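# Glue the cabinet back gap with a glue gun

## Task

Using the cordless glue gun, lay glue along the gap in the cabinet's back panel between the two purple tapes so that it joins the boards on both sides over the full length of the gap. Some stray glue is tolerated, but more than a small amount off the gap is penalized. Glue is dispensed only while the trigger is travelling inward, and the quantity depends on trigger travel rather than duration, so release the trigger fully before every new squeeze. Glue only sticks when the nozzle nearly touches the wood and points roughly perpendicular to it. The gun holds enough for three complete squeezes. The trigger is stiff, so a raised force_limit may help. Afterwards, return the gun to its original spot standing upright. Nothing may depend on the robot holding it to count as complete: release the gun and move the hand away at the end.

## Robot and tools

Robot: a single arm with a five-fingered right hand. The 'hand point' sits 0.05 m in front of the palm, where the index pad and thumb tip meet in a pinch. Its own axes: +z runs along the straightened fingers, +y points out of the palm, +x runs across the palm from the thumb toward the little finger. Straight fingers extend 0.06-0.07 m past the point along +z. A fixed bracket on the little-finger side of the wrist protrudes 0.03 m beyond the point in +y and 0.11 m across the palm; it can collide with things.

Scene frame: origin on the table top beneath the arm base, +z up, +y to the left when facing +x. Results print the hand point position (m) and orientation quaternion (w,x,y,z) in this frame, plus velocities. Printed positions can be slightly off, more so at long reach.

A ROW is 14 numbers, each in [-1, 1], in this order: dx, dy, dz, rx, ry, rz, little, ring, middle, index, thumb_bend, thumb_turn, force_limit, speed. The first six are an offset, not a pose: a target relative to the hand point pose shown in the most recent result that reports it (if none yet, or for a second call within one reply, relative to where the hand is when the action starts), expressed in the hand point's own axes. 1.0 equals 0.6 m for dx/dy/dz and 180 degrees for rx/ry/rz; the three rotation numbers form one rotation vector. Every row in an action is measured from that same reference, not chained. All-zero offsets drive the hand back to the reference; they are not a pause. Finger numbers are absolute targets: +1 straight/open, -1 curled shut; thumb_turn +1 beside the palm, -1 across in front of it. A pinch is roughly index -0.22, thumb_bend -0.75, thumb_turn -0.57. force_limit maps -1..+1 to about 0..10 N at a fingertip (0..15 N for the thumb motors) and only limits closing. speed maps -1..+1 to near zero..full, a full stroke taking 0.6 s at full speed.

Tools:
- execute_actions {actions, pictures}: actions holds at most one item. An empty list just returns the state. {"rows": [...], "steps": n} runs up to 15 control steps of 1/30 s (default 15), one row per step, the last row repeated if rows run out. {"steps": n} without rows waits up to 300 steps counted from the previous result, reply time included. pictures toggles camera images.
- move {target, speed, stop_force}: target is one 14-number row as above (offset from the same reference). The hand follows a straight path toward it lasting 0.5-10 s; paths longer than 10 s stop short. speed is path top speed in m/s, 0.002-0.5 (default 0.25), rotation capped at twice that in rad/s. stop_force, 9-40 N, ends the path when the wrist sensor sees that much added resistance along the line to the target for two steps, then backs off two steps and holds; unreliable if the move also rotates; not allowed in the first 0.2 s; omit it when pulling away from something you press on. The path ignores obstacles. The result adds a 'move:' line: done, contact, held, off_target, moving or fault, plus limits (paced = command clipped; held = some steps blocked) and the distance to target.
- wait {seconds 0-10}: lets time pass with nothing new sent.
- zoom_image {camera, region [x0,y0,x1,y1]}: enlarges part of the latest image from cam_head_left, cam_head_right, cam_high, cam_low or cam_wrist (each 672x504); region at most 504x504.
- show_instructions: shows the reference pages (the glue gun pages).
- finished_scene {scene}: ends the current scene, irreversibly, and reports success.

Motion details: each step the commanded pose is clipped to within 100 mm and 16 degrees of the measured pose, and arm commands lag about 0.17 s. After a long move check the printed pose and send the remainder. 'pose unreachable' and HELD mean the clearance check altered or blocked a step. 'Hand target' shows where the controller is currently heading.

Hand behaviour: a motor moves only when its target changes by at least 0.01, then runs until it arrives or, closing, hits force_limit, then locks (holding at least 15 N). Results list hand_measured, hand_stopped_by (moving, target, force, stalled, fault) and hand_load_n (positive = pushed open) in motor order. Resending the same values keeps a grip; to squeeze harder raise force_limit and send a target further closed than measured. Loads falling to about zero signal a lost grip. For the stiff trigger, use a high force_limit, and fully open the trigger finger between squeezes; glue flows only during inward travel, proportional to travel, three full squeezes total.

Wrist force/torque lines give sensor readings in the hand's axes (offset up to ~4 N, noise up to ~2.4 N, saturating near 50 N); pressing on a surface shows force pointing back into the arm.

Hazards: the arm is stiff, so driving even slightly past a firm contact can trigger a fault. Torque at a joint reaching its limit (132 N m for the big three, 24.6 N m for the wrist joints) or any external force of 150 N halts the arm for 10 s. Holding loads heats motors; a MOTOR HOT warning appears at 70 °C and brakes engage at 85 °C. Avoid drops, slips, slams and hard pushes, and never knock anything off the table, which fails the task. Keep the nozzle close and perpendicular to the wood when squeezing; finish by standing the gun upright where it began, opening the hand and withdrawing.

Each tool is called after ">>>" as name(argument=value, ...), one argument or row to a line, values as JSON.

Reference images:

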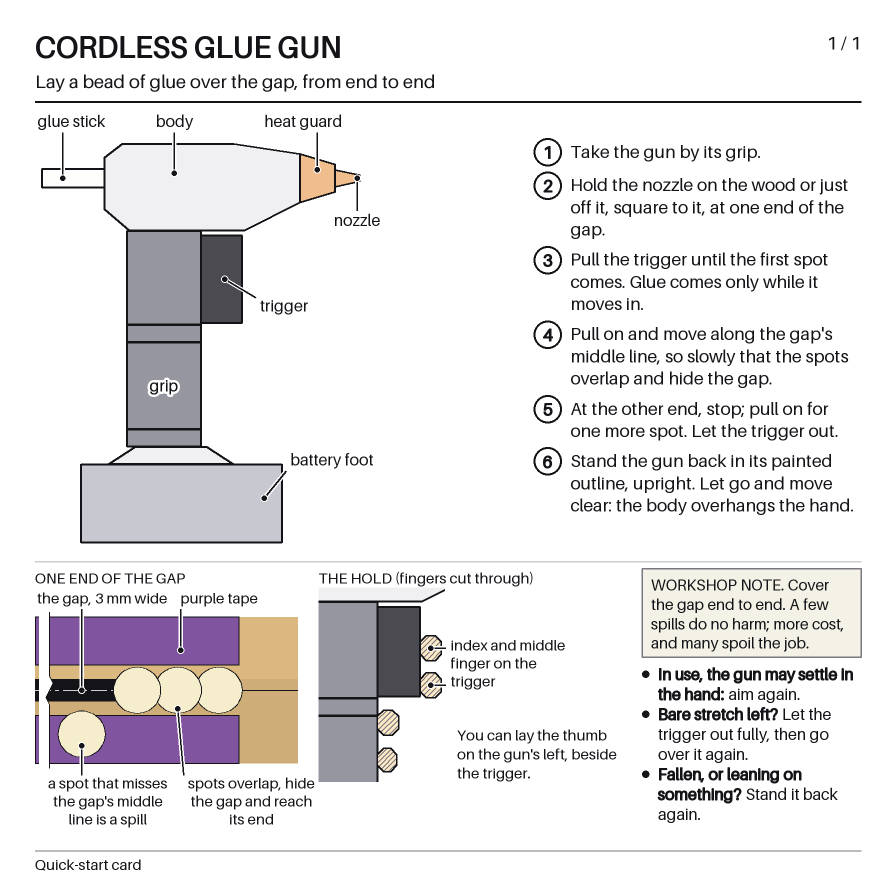

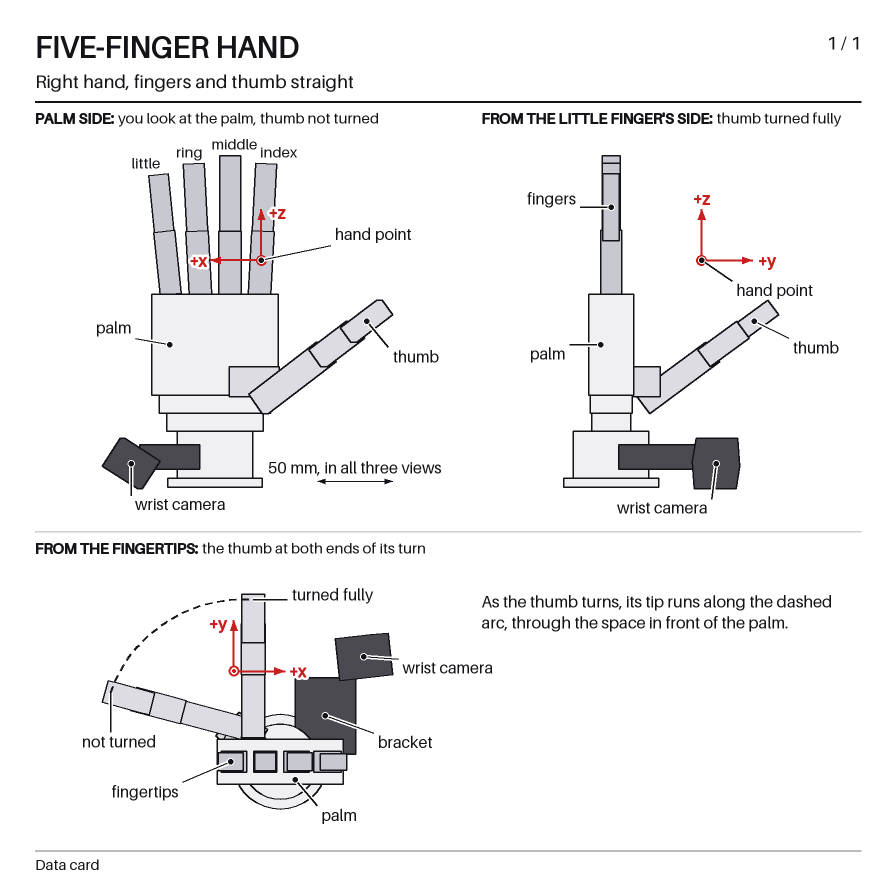

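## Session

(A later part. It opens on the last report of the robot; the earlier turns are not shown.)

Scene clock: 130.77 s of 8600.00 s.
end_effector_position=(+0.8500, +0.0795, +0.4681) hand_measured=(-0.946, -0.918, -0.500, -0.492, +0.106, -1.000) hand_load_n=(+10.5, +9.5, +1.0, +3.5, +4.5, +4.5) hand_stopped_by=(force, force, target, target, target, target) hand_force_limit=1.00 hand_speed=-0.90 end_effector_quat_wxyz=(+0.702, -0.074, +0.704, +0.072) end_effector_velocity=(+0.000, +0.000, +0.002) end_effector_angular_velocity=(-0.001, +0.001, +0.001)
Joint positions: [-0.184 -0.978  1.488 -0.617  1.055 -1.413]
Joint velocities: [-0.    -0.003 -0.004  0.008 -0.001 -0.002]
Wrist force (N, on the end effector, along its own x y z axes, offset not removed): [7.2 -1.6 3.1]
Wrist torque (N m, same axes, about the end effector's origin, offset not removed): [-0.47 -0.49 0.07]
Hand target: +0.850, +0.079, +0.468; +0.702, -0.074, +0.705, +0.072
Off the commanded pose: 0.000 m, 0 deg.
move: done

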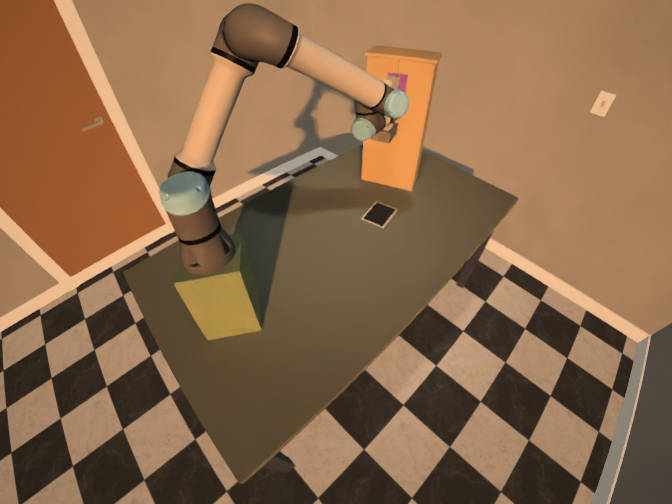

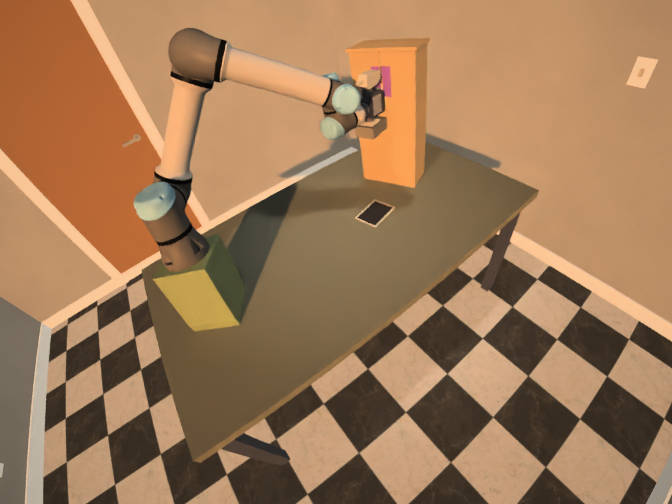

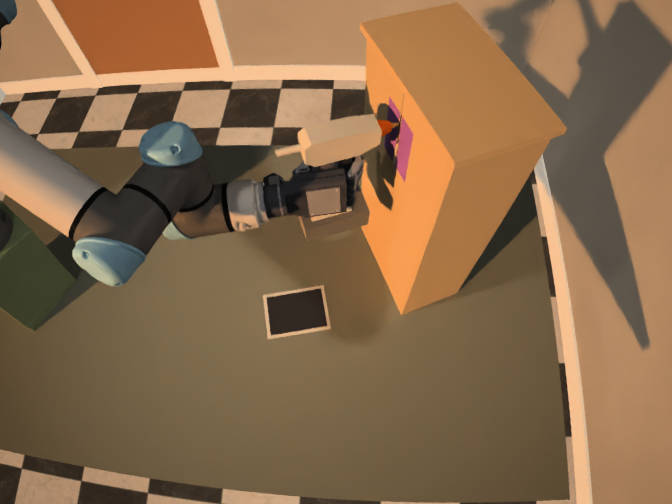

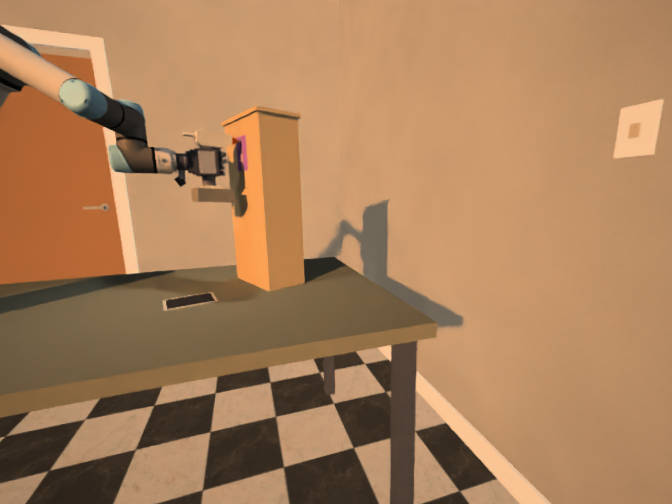

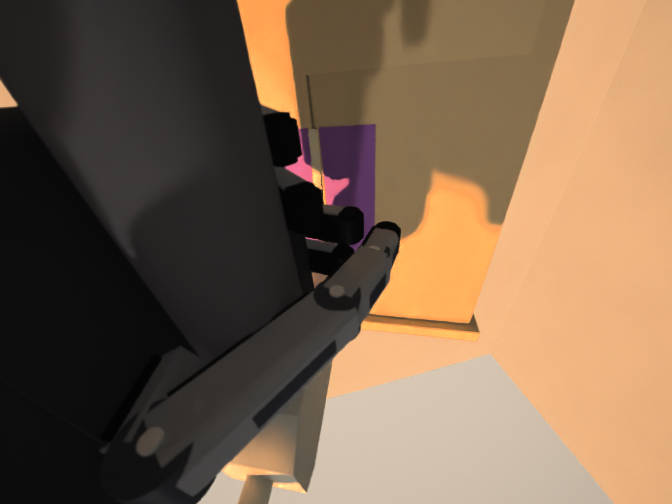

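>>> move(
  target=[-0.024,0.001,-0.001,0,0,0,-1,-1,-0.5,-0.495,0.1,-1,1,-0.9],
  speed=0.03,
)

>>> move(
  target=[0,0.002,0.011,0,0,0,-1,-1,-0.5,-0.495,0.1,-1,1,-0.9],
  speed=0.003,
  stop_force=9,
)

>>> zoom_image(
  camera="cam_high",
  region=[380,100,420,130],
)

Scene clock: 135.53 s of 8600.00 s.
end_effector_position=(+0.8494, +0.0799, +0.4822) hand_measured=(-0.946, -0.918, -0.500, -0.492, +0.106, -1.000) hand_load_n=(+10.5, +9.5, +1.0, +3.5, +4.5, +4.5) hand_stopped_by=(force, force, target, target, target, target) hand_force_limit=1.00 hand_speed=-0.90 end_effector_quat_wxyz=(+0.702, -0.074, +0.704, +0.072) end_effector_velocity=(-0.001, -0.000, +0.002) end_effector_angular_velocity=(+0.001, +0.001, -0.001)
Joint positions: [-0.187 -0.997  1.48  -0.59   1.053 -1.413]
Joint velocities: [-0.001 -0.004  0.002  0.004  0.     0.   ]
Wrist force (N, on the end effector, along its own x y z axes, offset not removed): [9.9 -0.8 3.6]
Wrist torque (N m, same axes, about the end effector's origin, offset not removed): [-0.27 -0.84 0.21]
Hand target: +0.849, +0.080, +0.482; +0.702, -0.074, +0.704, +0.072
Off the commanded pose: 0.000 m, 0 deg.
After step 90, 0.93 s passed at rest.
move: done

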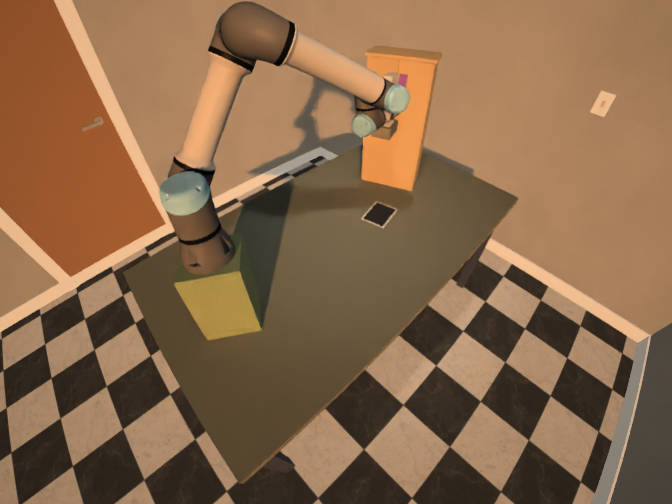

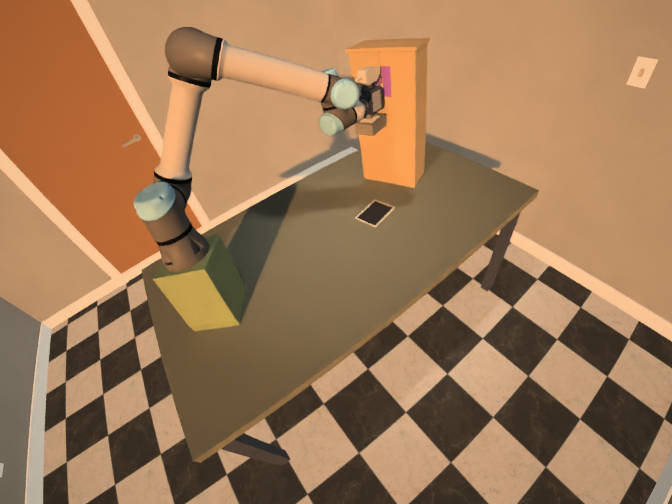

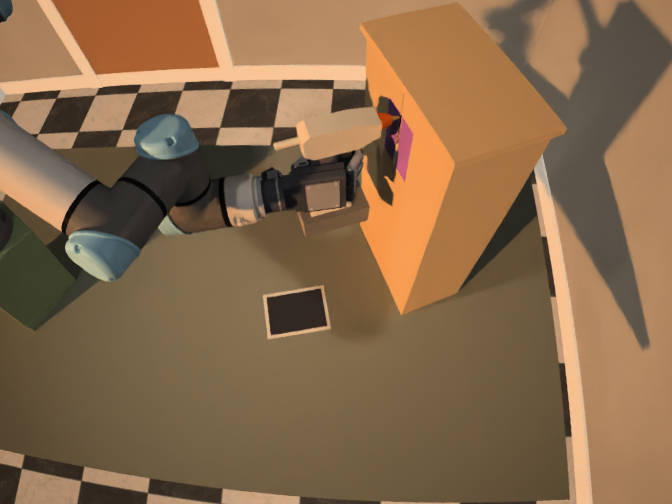

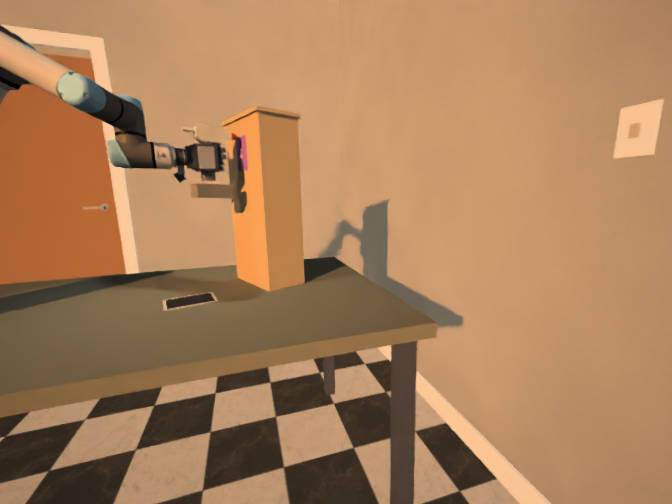

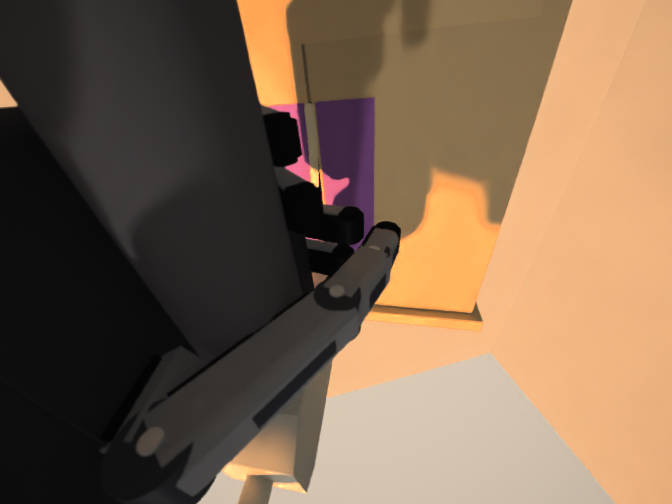

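Scene clock: 137.13 s of 8600.00 s.
end_effector_position=(+0.8528, +0.0813, +0.4820) hand_measured=(-0.946, -0.918, -0.500, -0.492, +0.106, -1.000) hand_load_n=(+11.0, +9.5, +1.0, +3.0, +5.0, +3.5) hand_stopped_by=(force, force, target, target, target, target) hand_force_limit=1.00 hand_speed=-0.90 end_effector_quat_wxyz=(+0.702, -0.074, +0.705, +0.072) end_effector_velocity=(-0.001, +0.000, -0.002) end_effector_angular_velocity=(+0.000, +0.001, +0.000)
Joint positions: [-0.183 -0.99   1.468 -0.584  1.057 -1.413]
Joint velocities: [ 0.    -0.001  0.005 -0.004 -0.    -0.   ]
Wrist force (N, on the end effector, along its own x y z axes, offset not removed): [7.0 -5.3 -12.6]
Wrist torque (N m, same axes, about the end effector's origin, offset not removed): [-0.07 -0.26 -0.03]
Hand target: +0.853, +0.081, +0.482; +0.702, -0.074, +0.705, +0.072
Off the commanded pose: 0.003 m, 0 deg.
move: contact

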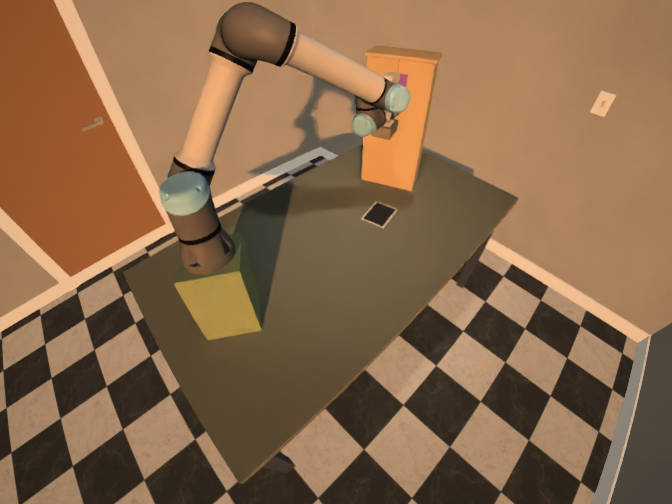

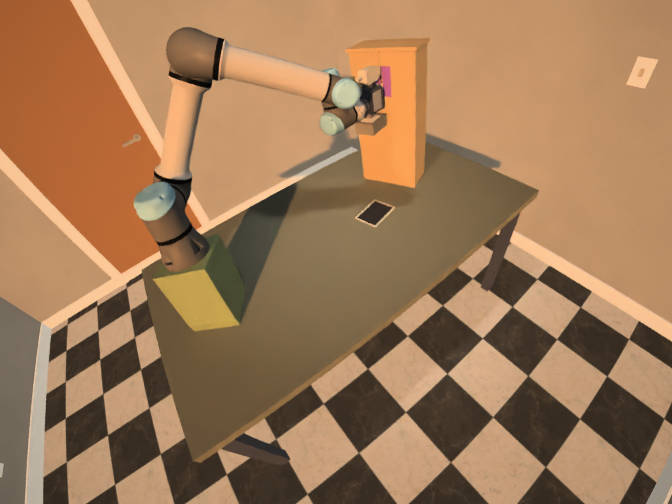

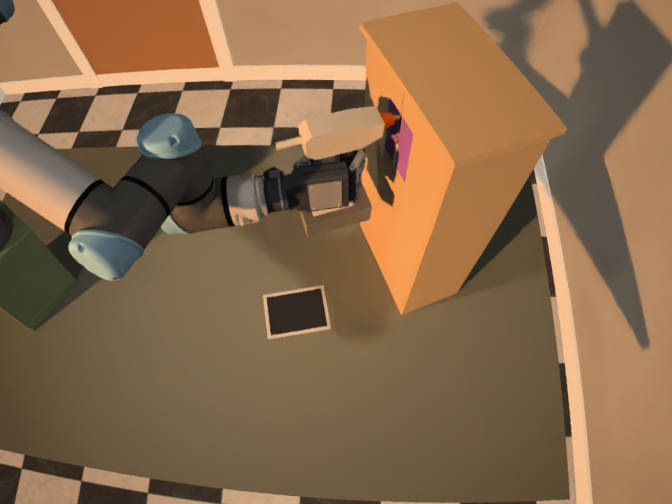

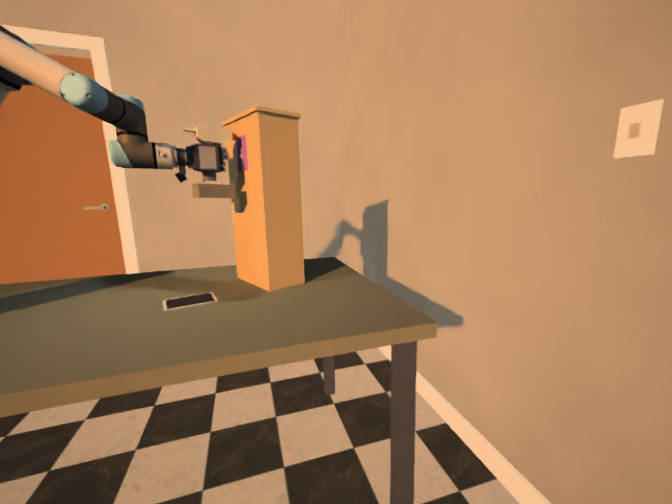

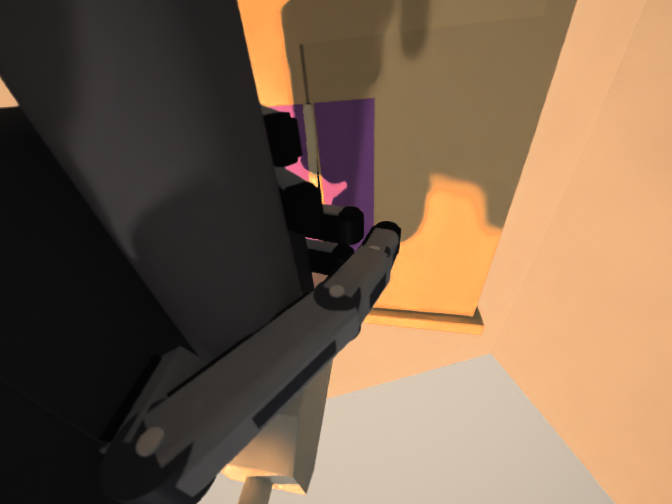

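Region (380, 100, 420, 130) of cam_high's 672x504 image, scaled by 12.600, with more detail than that image has; it fills the top 378 rows of this view, and the rest is white.

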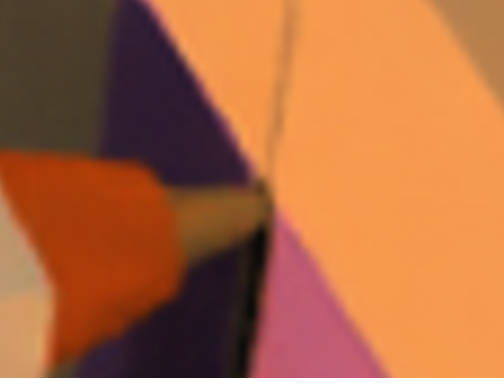

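>>> execute_actions(
  actions=[],
)

>>> move(
  target=[0,0.0012,-0.003,0,0,0,-1,-1,-0.5,-0.495,0.1,-1,1,-0.9],
  speed=0.01,
)

>>> zoom_image(
  camera="cam_high",
  region=[380,100,420,130],
)

>>> zoom_image(
  camera="cam_wrist",
  region=[240,0,400,220],
)

Scene clock: 150.60 s of 8600.00 s.
end_effector_position=(+0.8526, +0.0812, +0.4821) hand_measured=(-0.946, -0.918, -0.500, -0.492, +0.106, -1.000) hand_load_n=(+11.0, +9.5, +1.0, +3.0, +5.0, +4.0) hand_stopped_by=(force, force, target, target, target, target) hand_force_limit=1.00 hand_speed=-0.90 end_effector_quat_wxyz=(+0.702, -0.074, +0.705, +0.072) end_effector_velocity=(-0.000, -0.000, -0.000) end_effector_angular_velocity=(+0.000, +0.000, -0.000)
Joint positions: [-0.183 -0.991  1.468 -0.584  1.056 -1.413]
Joint velocities: [-0.    -0.     0.001 -0.     0.    -0.   ]
Wrist force (N, on the end effector, along its own x y z axes, offset not removed): [8.8 0.3 -4.6]
Wrist torque (N m, same axes, about the end effector's origin, offset not removed): [0.03 -0.60 0.31]
Hand target: +0.853, +0.081, +0.482; +0.702, -0.074, +0.705, +0.072
Off the commanded pose: 0.003 m, 0 deg.
Steps of this call (steps 1 to 90: nothing new was sent; then 10.47 s passed at rest). Readings (end_effector_position | what the end effector reports):
1: (+0.8527, +0.0814, +0.4819) | hand_measured=(-0.946, -0.918, -0.500, -0.492, +0.106, -1.000) hand_load_n=(+11.0, +9.5, +1.0, +3.0, +5.0, +3.5) hand_stopped_by=(force, force, target, target, target, target) hand_force_limit=1.00 hand_speed=-0.90
2: (+0.8527, +0.0814, +0.4819) | hand_measured=(-0.946, -0.918, -0.500, -0.492, +0.106, -1.000) hand_load_n=(+11.0, +9.5, +1.0, +3.0, +5.0, +3.5) hand_stopped_by=(force, force, target, target, target, target) hand_force_limit=1.00 hand_speed=-0.90
4: (+0.8526, +0.0813, +0.4819) | hand_measured=(-0.946, -0.918, -0.500, -0.492, +0.106, -1.000) hand_load_n=(+11.0, +9.5, +1.0, +3.0, +5.0, +4.0) hand_stopped_by=(force, force, target, target, target, target) hand_force_limit=1.00 hand_speed=-0.90
8: (+0.8526, +0.0813, +0.4820) | hand_measured=(-0.946, -0.918, -0.500, -0.492, +0.106, -1.000) hand_load_n=(+11.0, +9.5, +1.0, +3.0, +5.0, +4.0) hand_stopped_by=(force, force, target, target, target, target) hand_force_limit=1.00 hand_speed=-0.90
90: the state above

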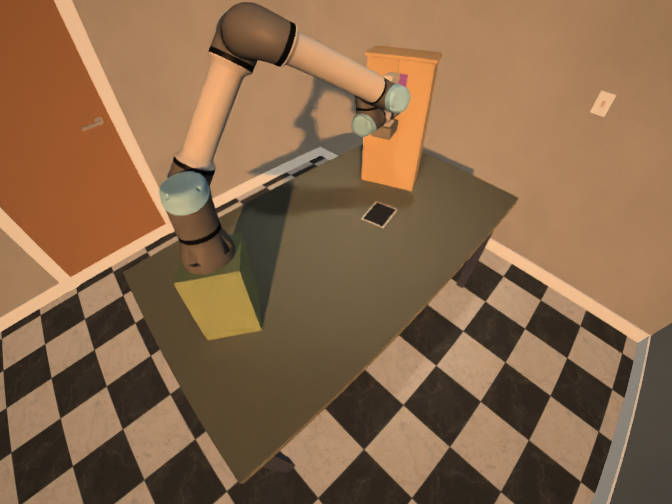

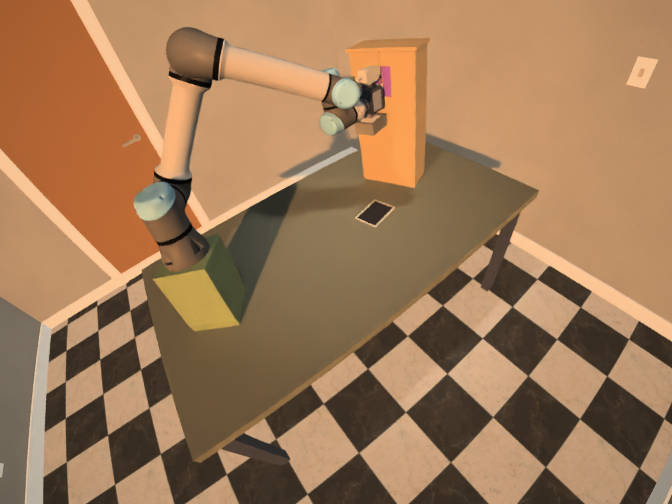

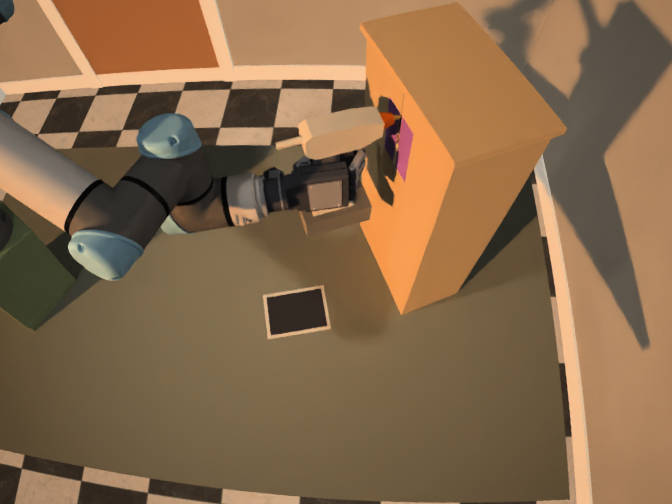

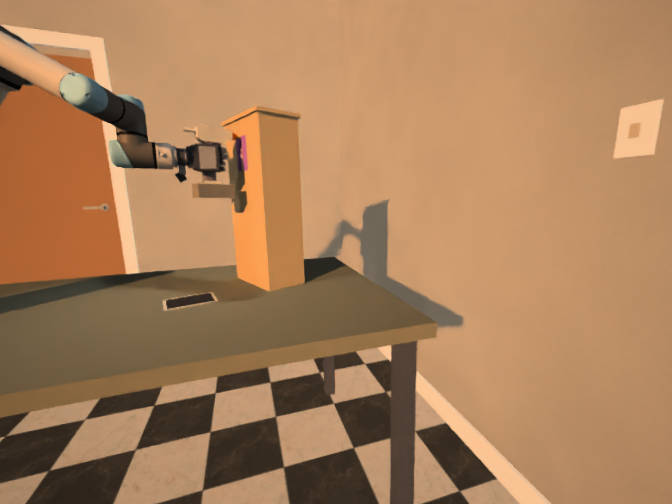

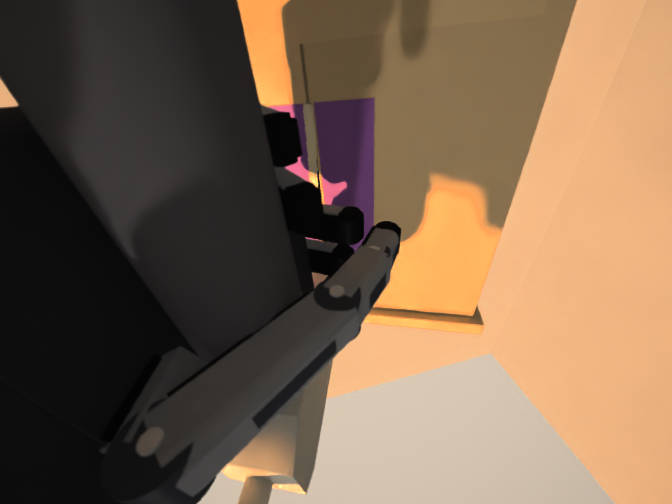

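Scene clock: 151.30 s of 8600.00 s.
end_effector_position=(+0.8508, +0.0815, +0.4821) hand_measured=(-0.946, -0.918, -0.500, -0.492, +0.106, -1.000) hand_load_n=(+10.5, +9.5, +1.0, +3.5, +4.5, +4.0) hand_stopped_by=(force, force, target, target, target, target) hand_force_limit=1.00 hand_speed=-0.90 end_effector_quat_wxyz=(+0.702, -0.074, +0.705, +0.072) end_effector_velocity=(-0.001, -0.000, +0.000) end_effector_angular_velocity=(-0.001, -0.002, +0.001)
Joint positions: [-0.184 -0.995  1.475 -0.587  1.056 -1.413]
Joint velocities: [-0.001 -0.001  0.003 -0.003 -0.001 -0.   ]
Wrist force (N, on the end effector, along its own x y z axes, offset not removed): [8.5 -2.4 -2.9]
Wrist torque (N m, same axes, about the end effector's origin, offset not removed): [-0.41 -0.21 -0.16]
Hand target: +0.851, +0.082, +0.482; +0.702, -0.074, +0.705, +0.072
Off the commanded pose: 0.000 m, 0 deg.
move: done

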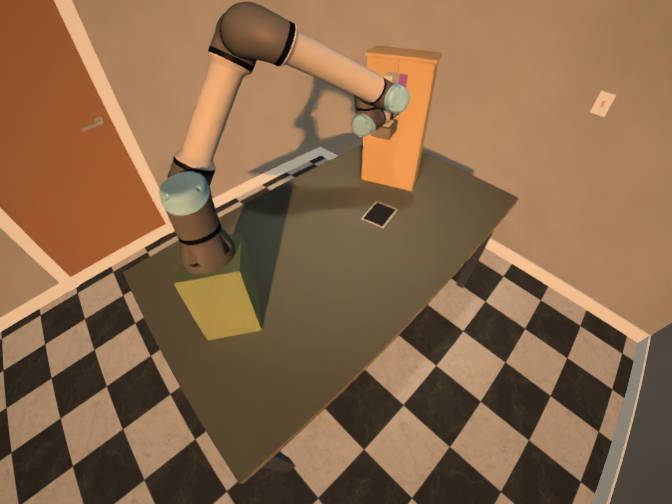

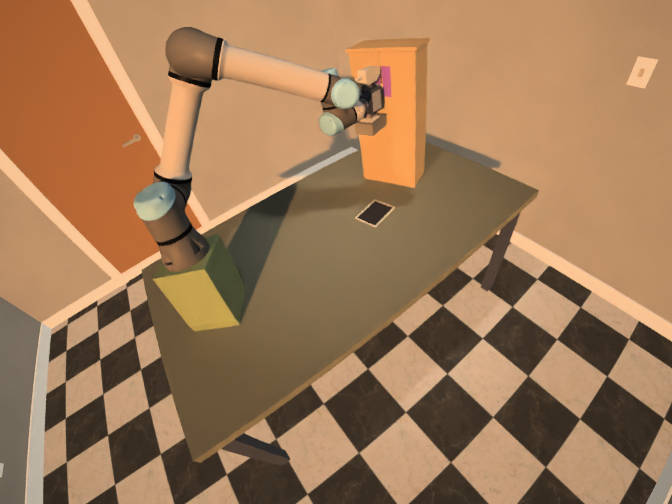

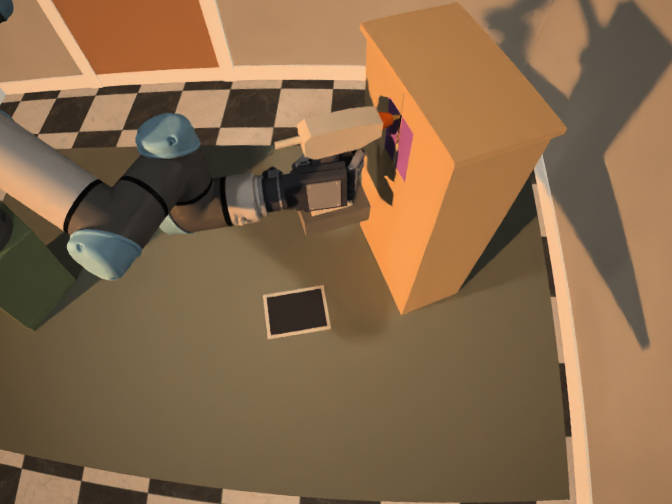

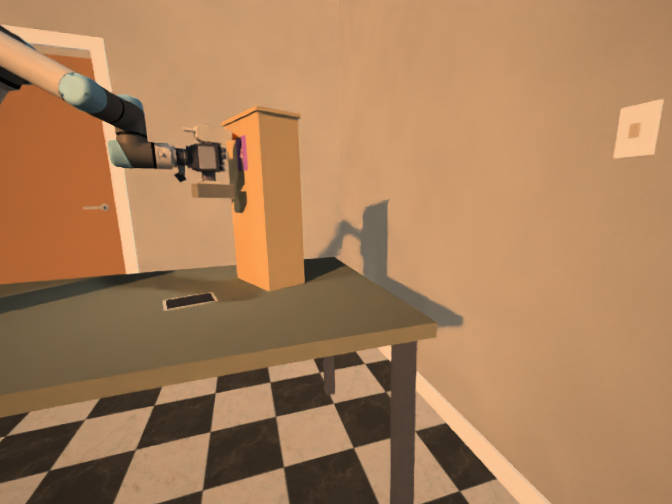

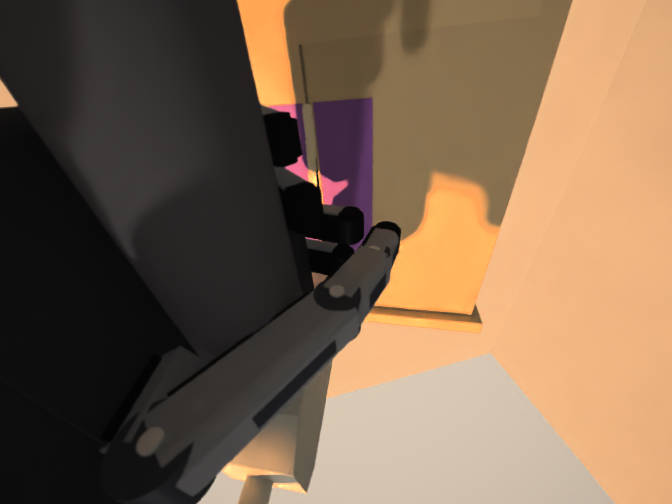

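Region (380, 100, 420, 130) of cam_high's 672x504 image, scaled by 12.600, with more detail than that image has; it fills the top 378 rows of this view, and the rest is white.

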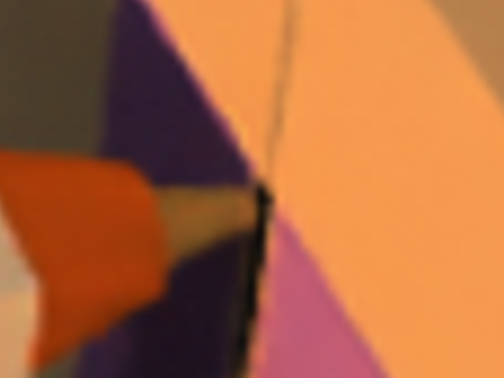

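Region (240, 0, 400, 220) of cam_wrist's 672x504 image, scaled by 2.291, with more detail than that image has; it fills the left 367 columns of this view, and the rest is white.

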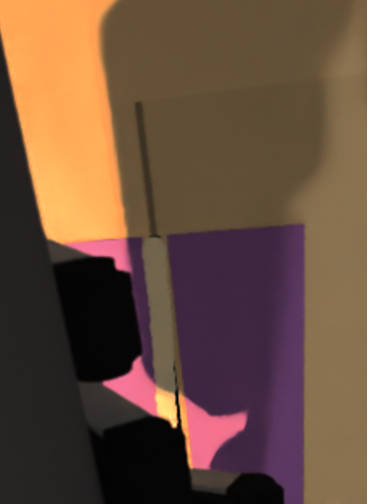

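>>> move(
  target=[0,0,0,0,0,0,-1,-1,-0.535,-0.53,0.1,-1,1,-0.97],
)

>>> zoom_image(
  camera="cam_high",
  region=[380,100,420,130],
)

Scene clock: 153.80 s of 8600.00 s.
end_effector_position=(+0.8508, +0.0815, +0.4823) hand_measured=(-0.946, -0.918, -0.534, -0.530, +0.106, -1.000) hand_load_n=(+10.5, +9.5, +1.0, +4.0, +4.5, +4.0) hand_stopped_by=(force, force, target, moving, target, target) hand_force_limit=1.00 hand_speed=-0.97 end_effector_quat_wxyz=(+0.702, -0.074, +0.704, +0.072) end_effector_velocity=(+0.000, +0.000, -0.000) end_effector_angular_velocity=(+0.001, +0.000, -0.001)
Joint positions: [-0.184 -0.995  1.475 -0.587  1.056 -1.413]
Joint velocities: [ 0.001  0.001 -0.001  0.001  0.001  0.   ]
Wrist force (N, on the end effector, along its own x y z axes, offset not removed): [8.0 -1.2 2.4]
Wrist torque (N m, same axes, about the end effector's origin, offset not removed): [-0.49 -0.27 0.05]
Hand target: +0.851, +0.082, +0.482; +0.702, -0.074, +0.705, +0.072
Off the commanded pose: 0.000 m, 0 deg.
move: done

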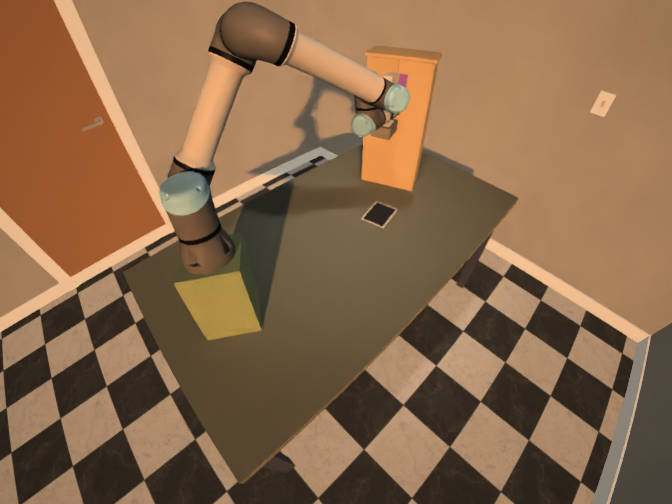

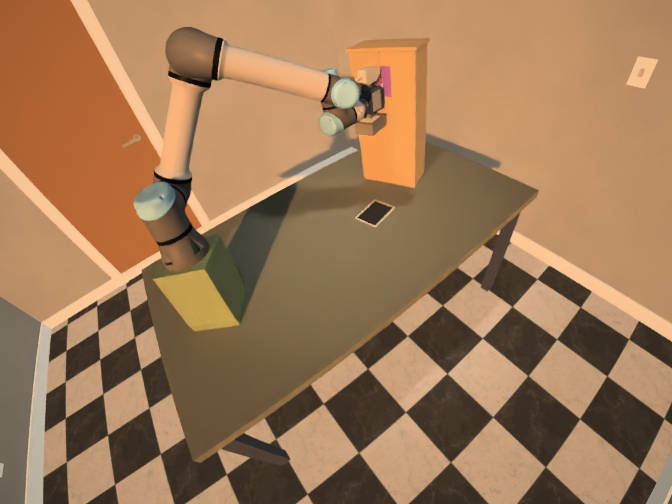

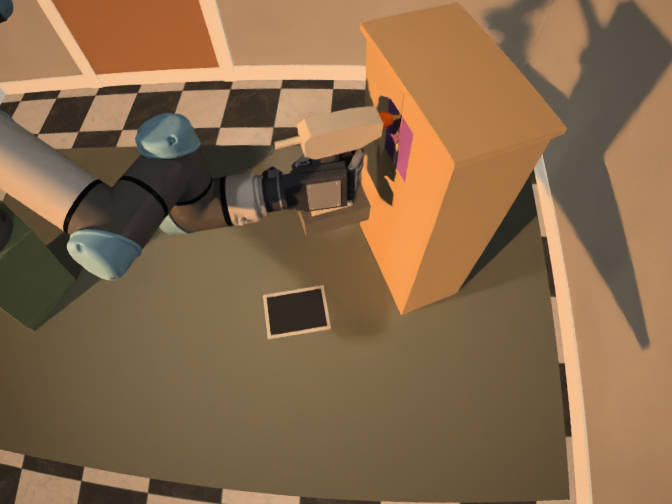

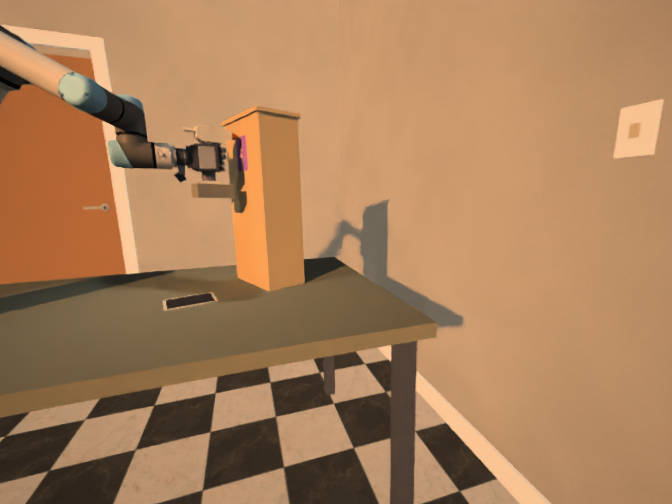

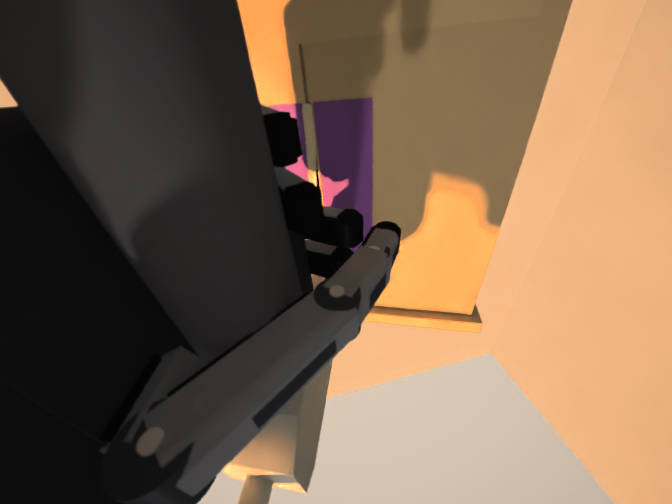

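Region (380, 100, 420, 130) of cam_high's 672x504 image, scaled by 12.600, with more detail than that image has; it fills the top 378 rows of this view, and the rest is white.

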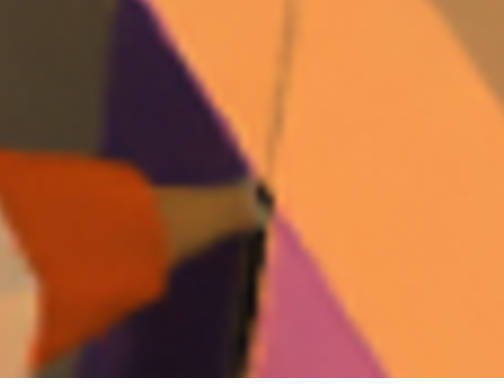

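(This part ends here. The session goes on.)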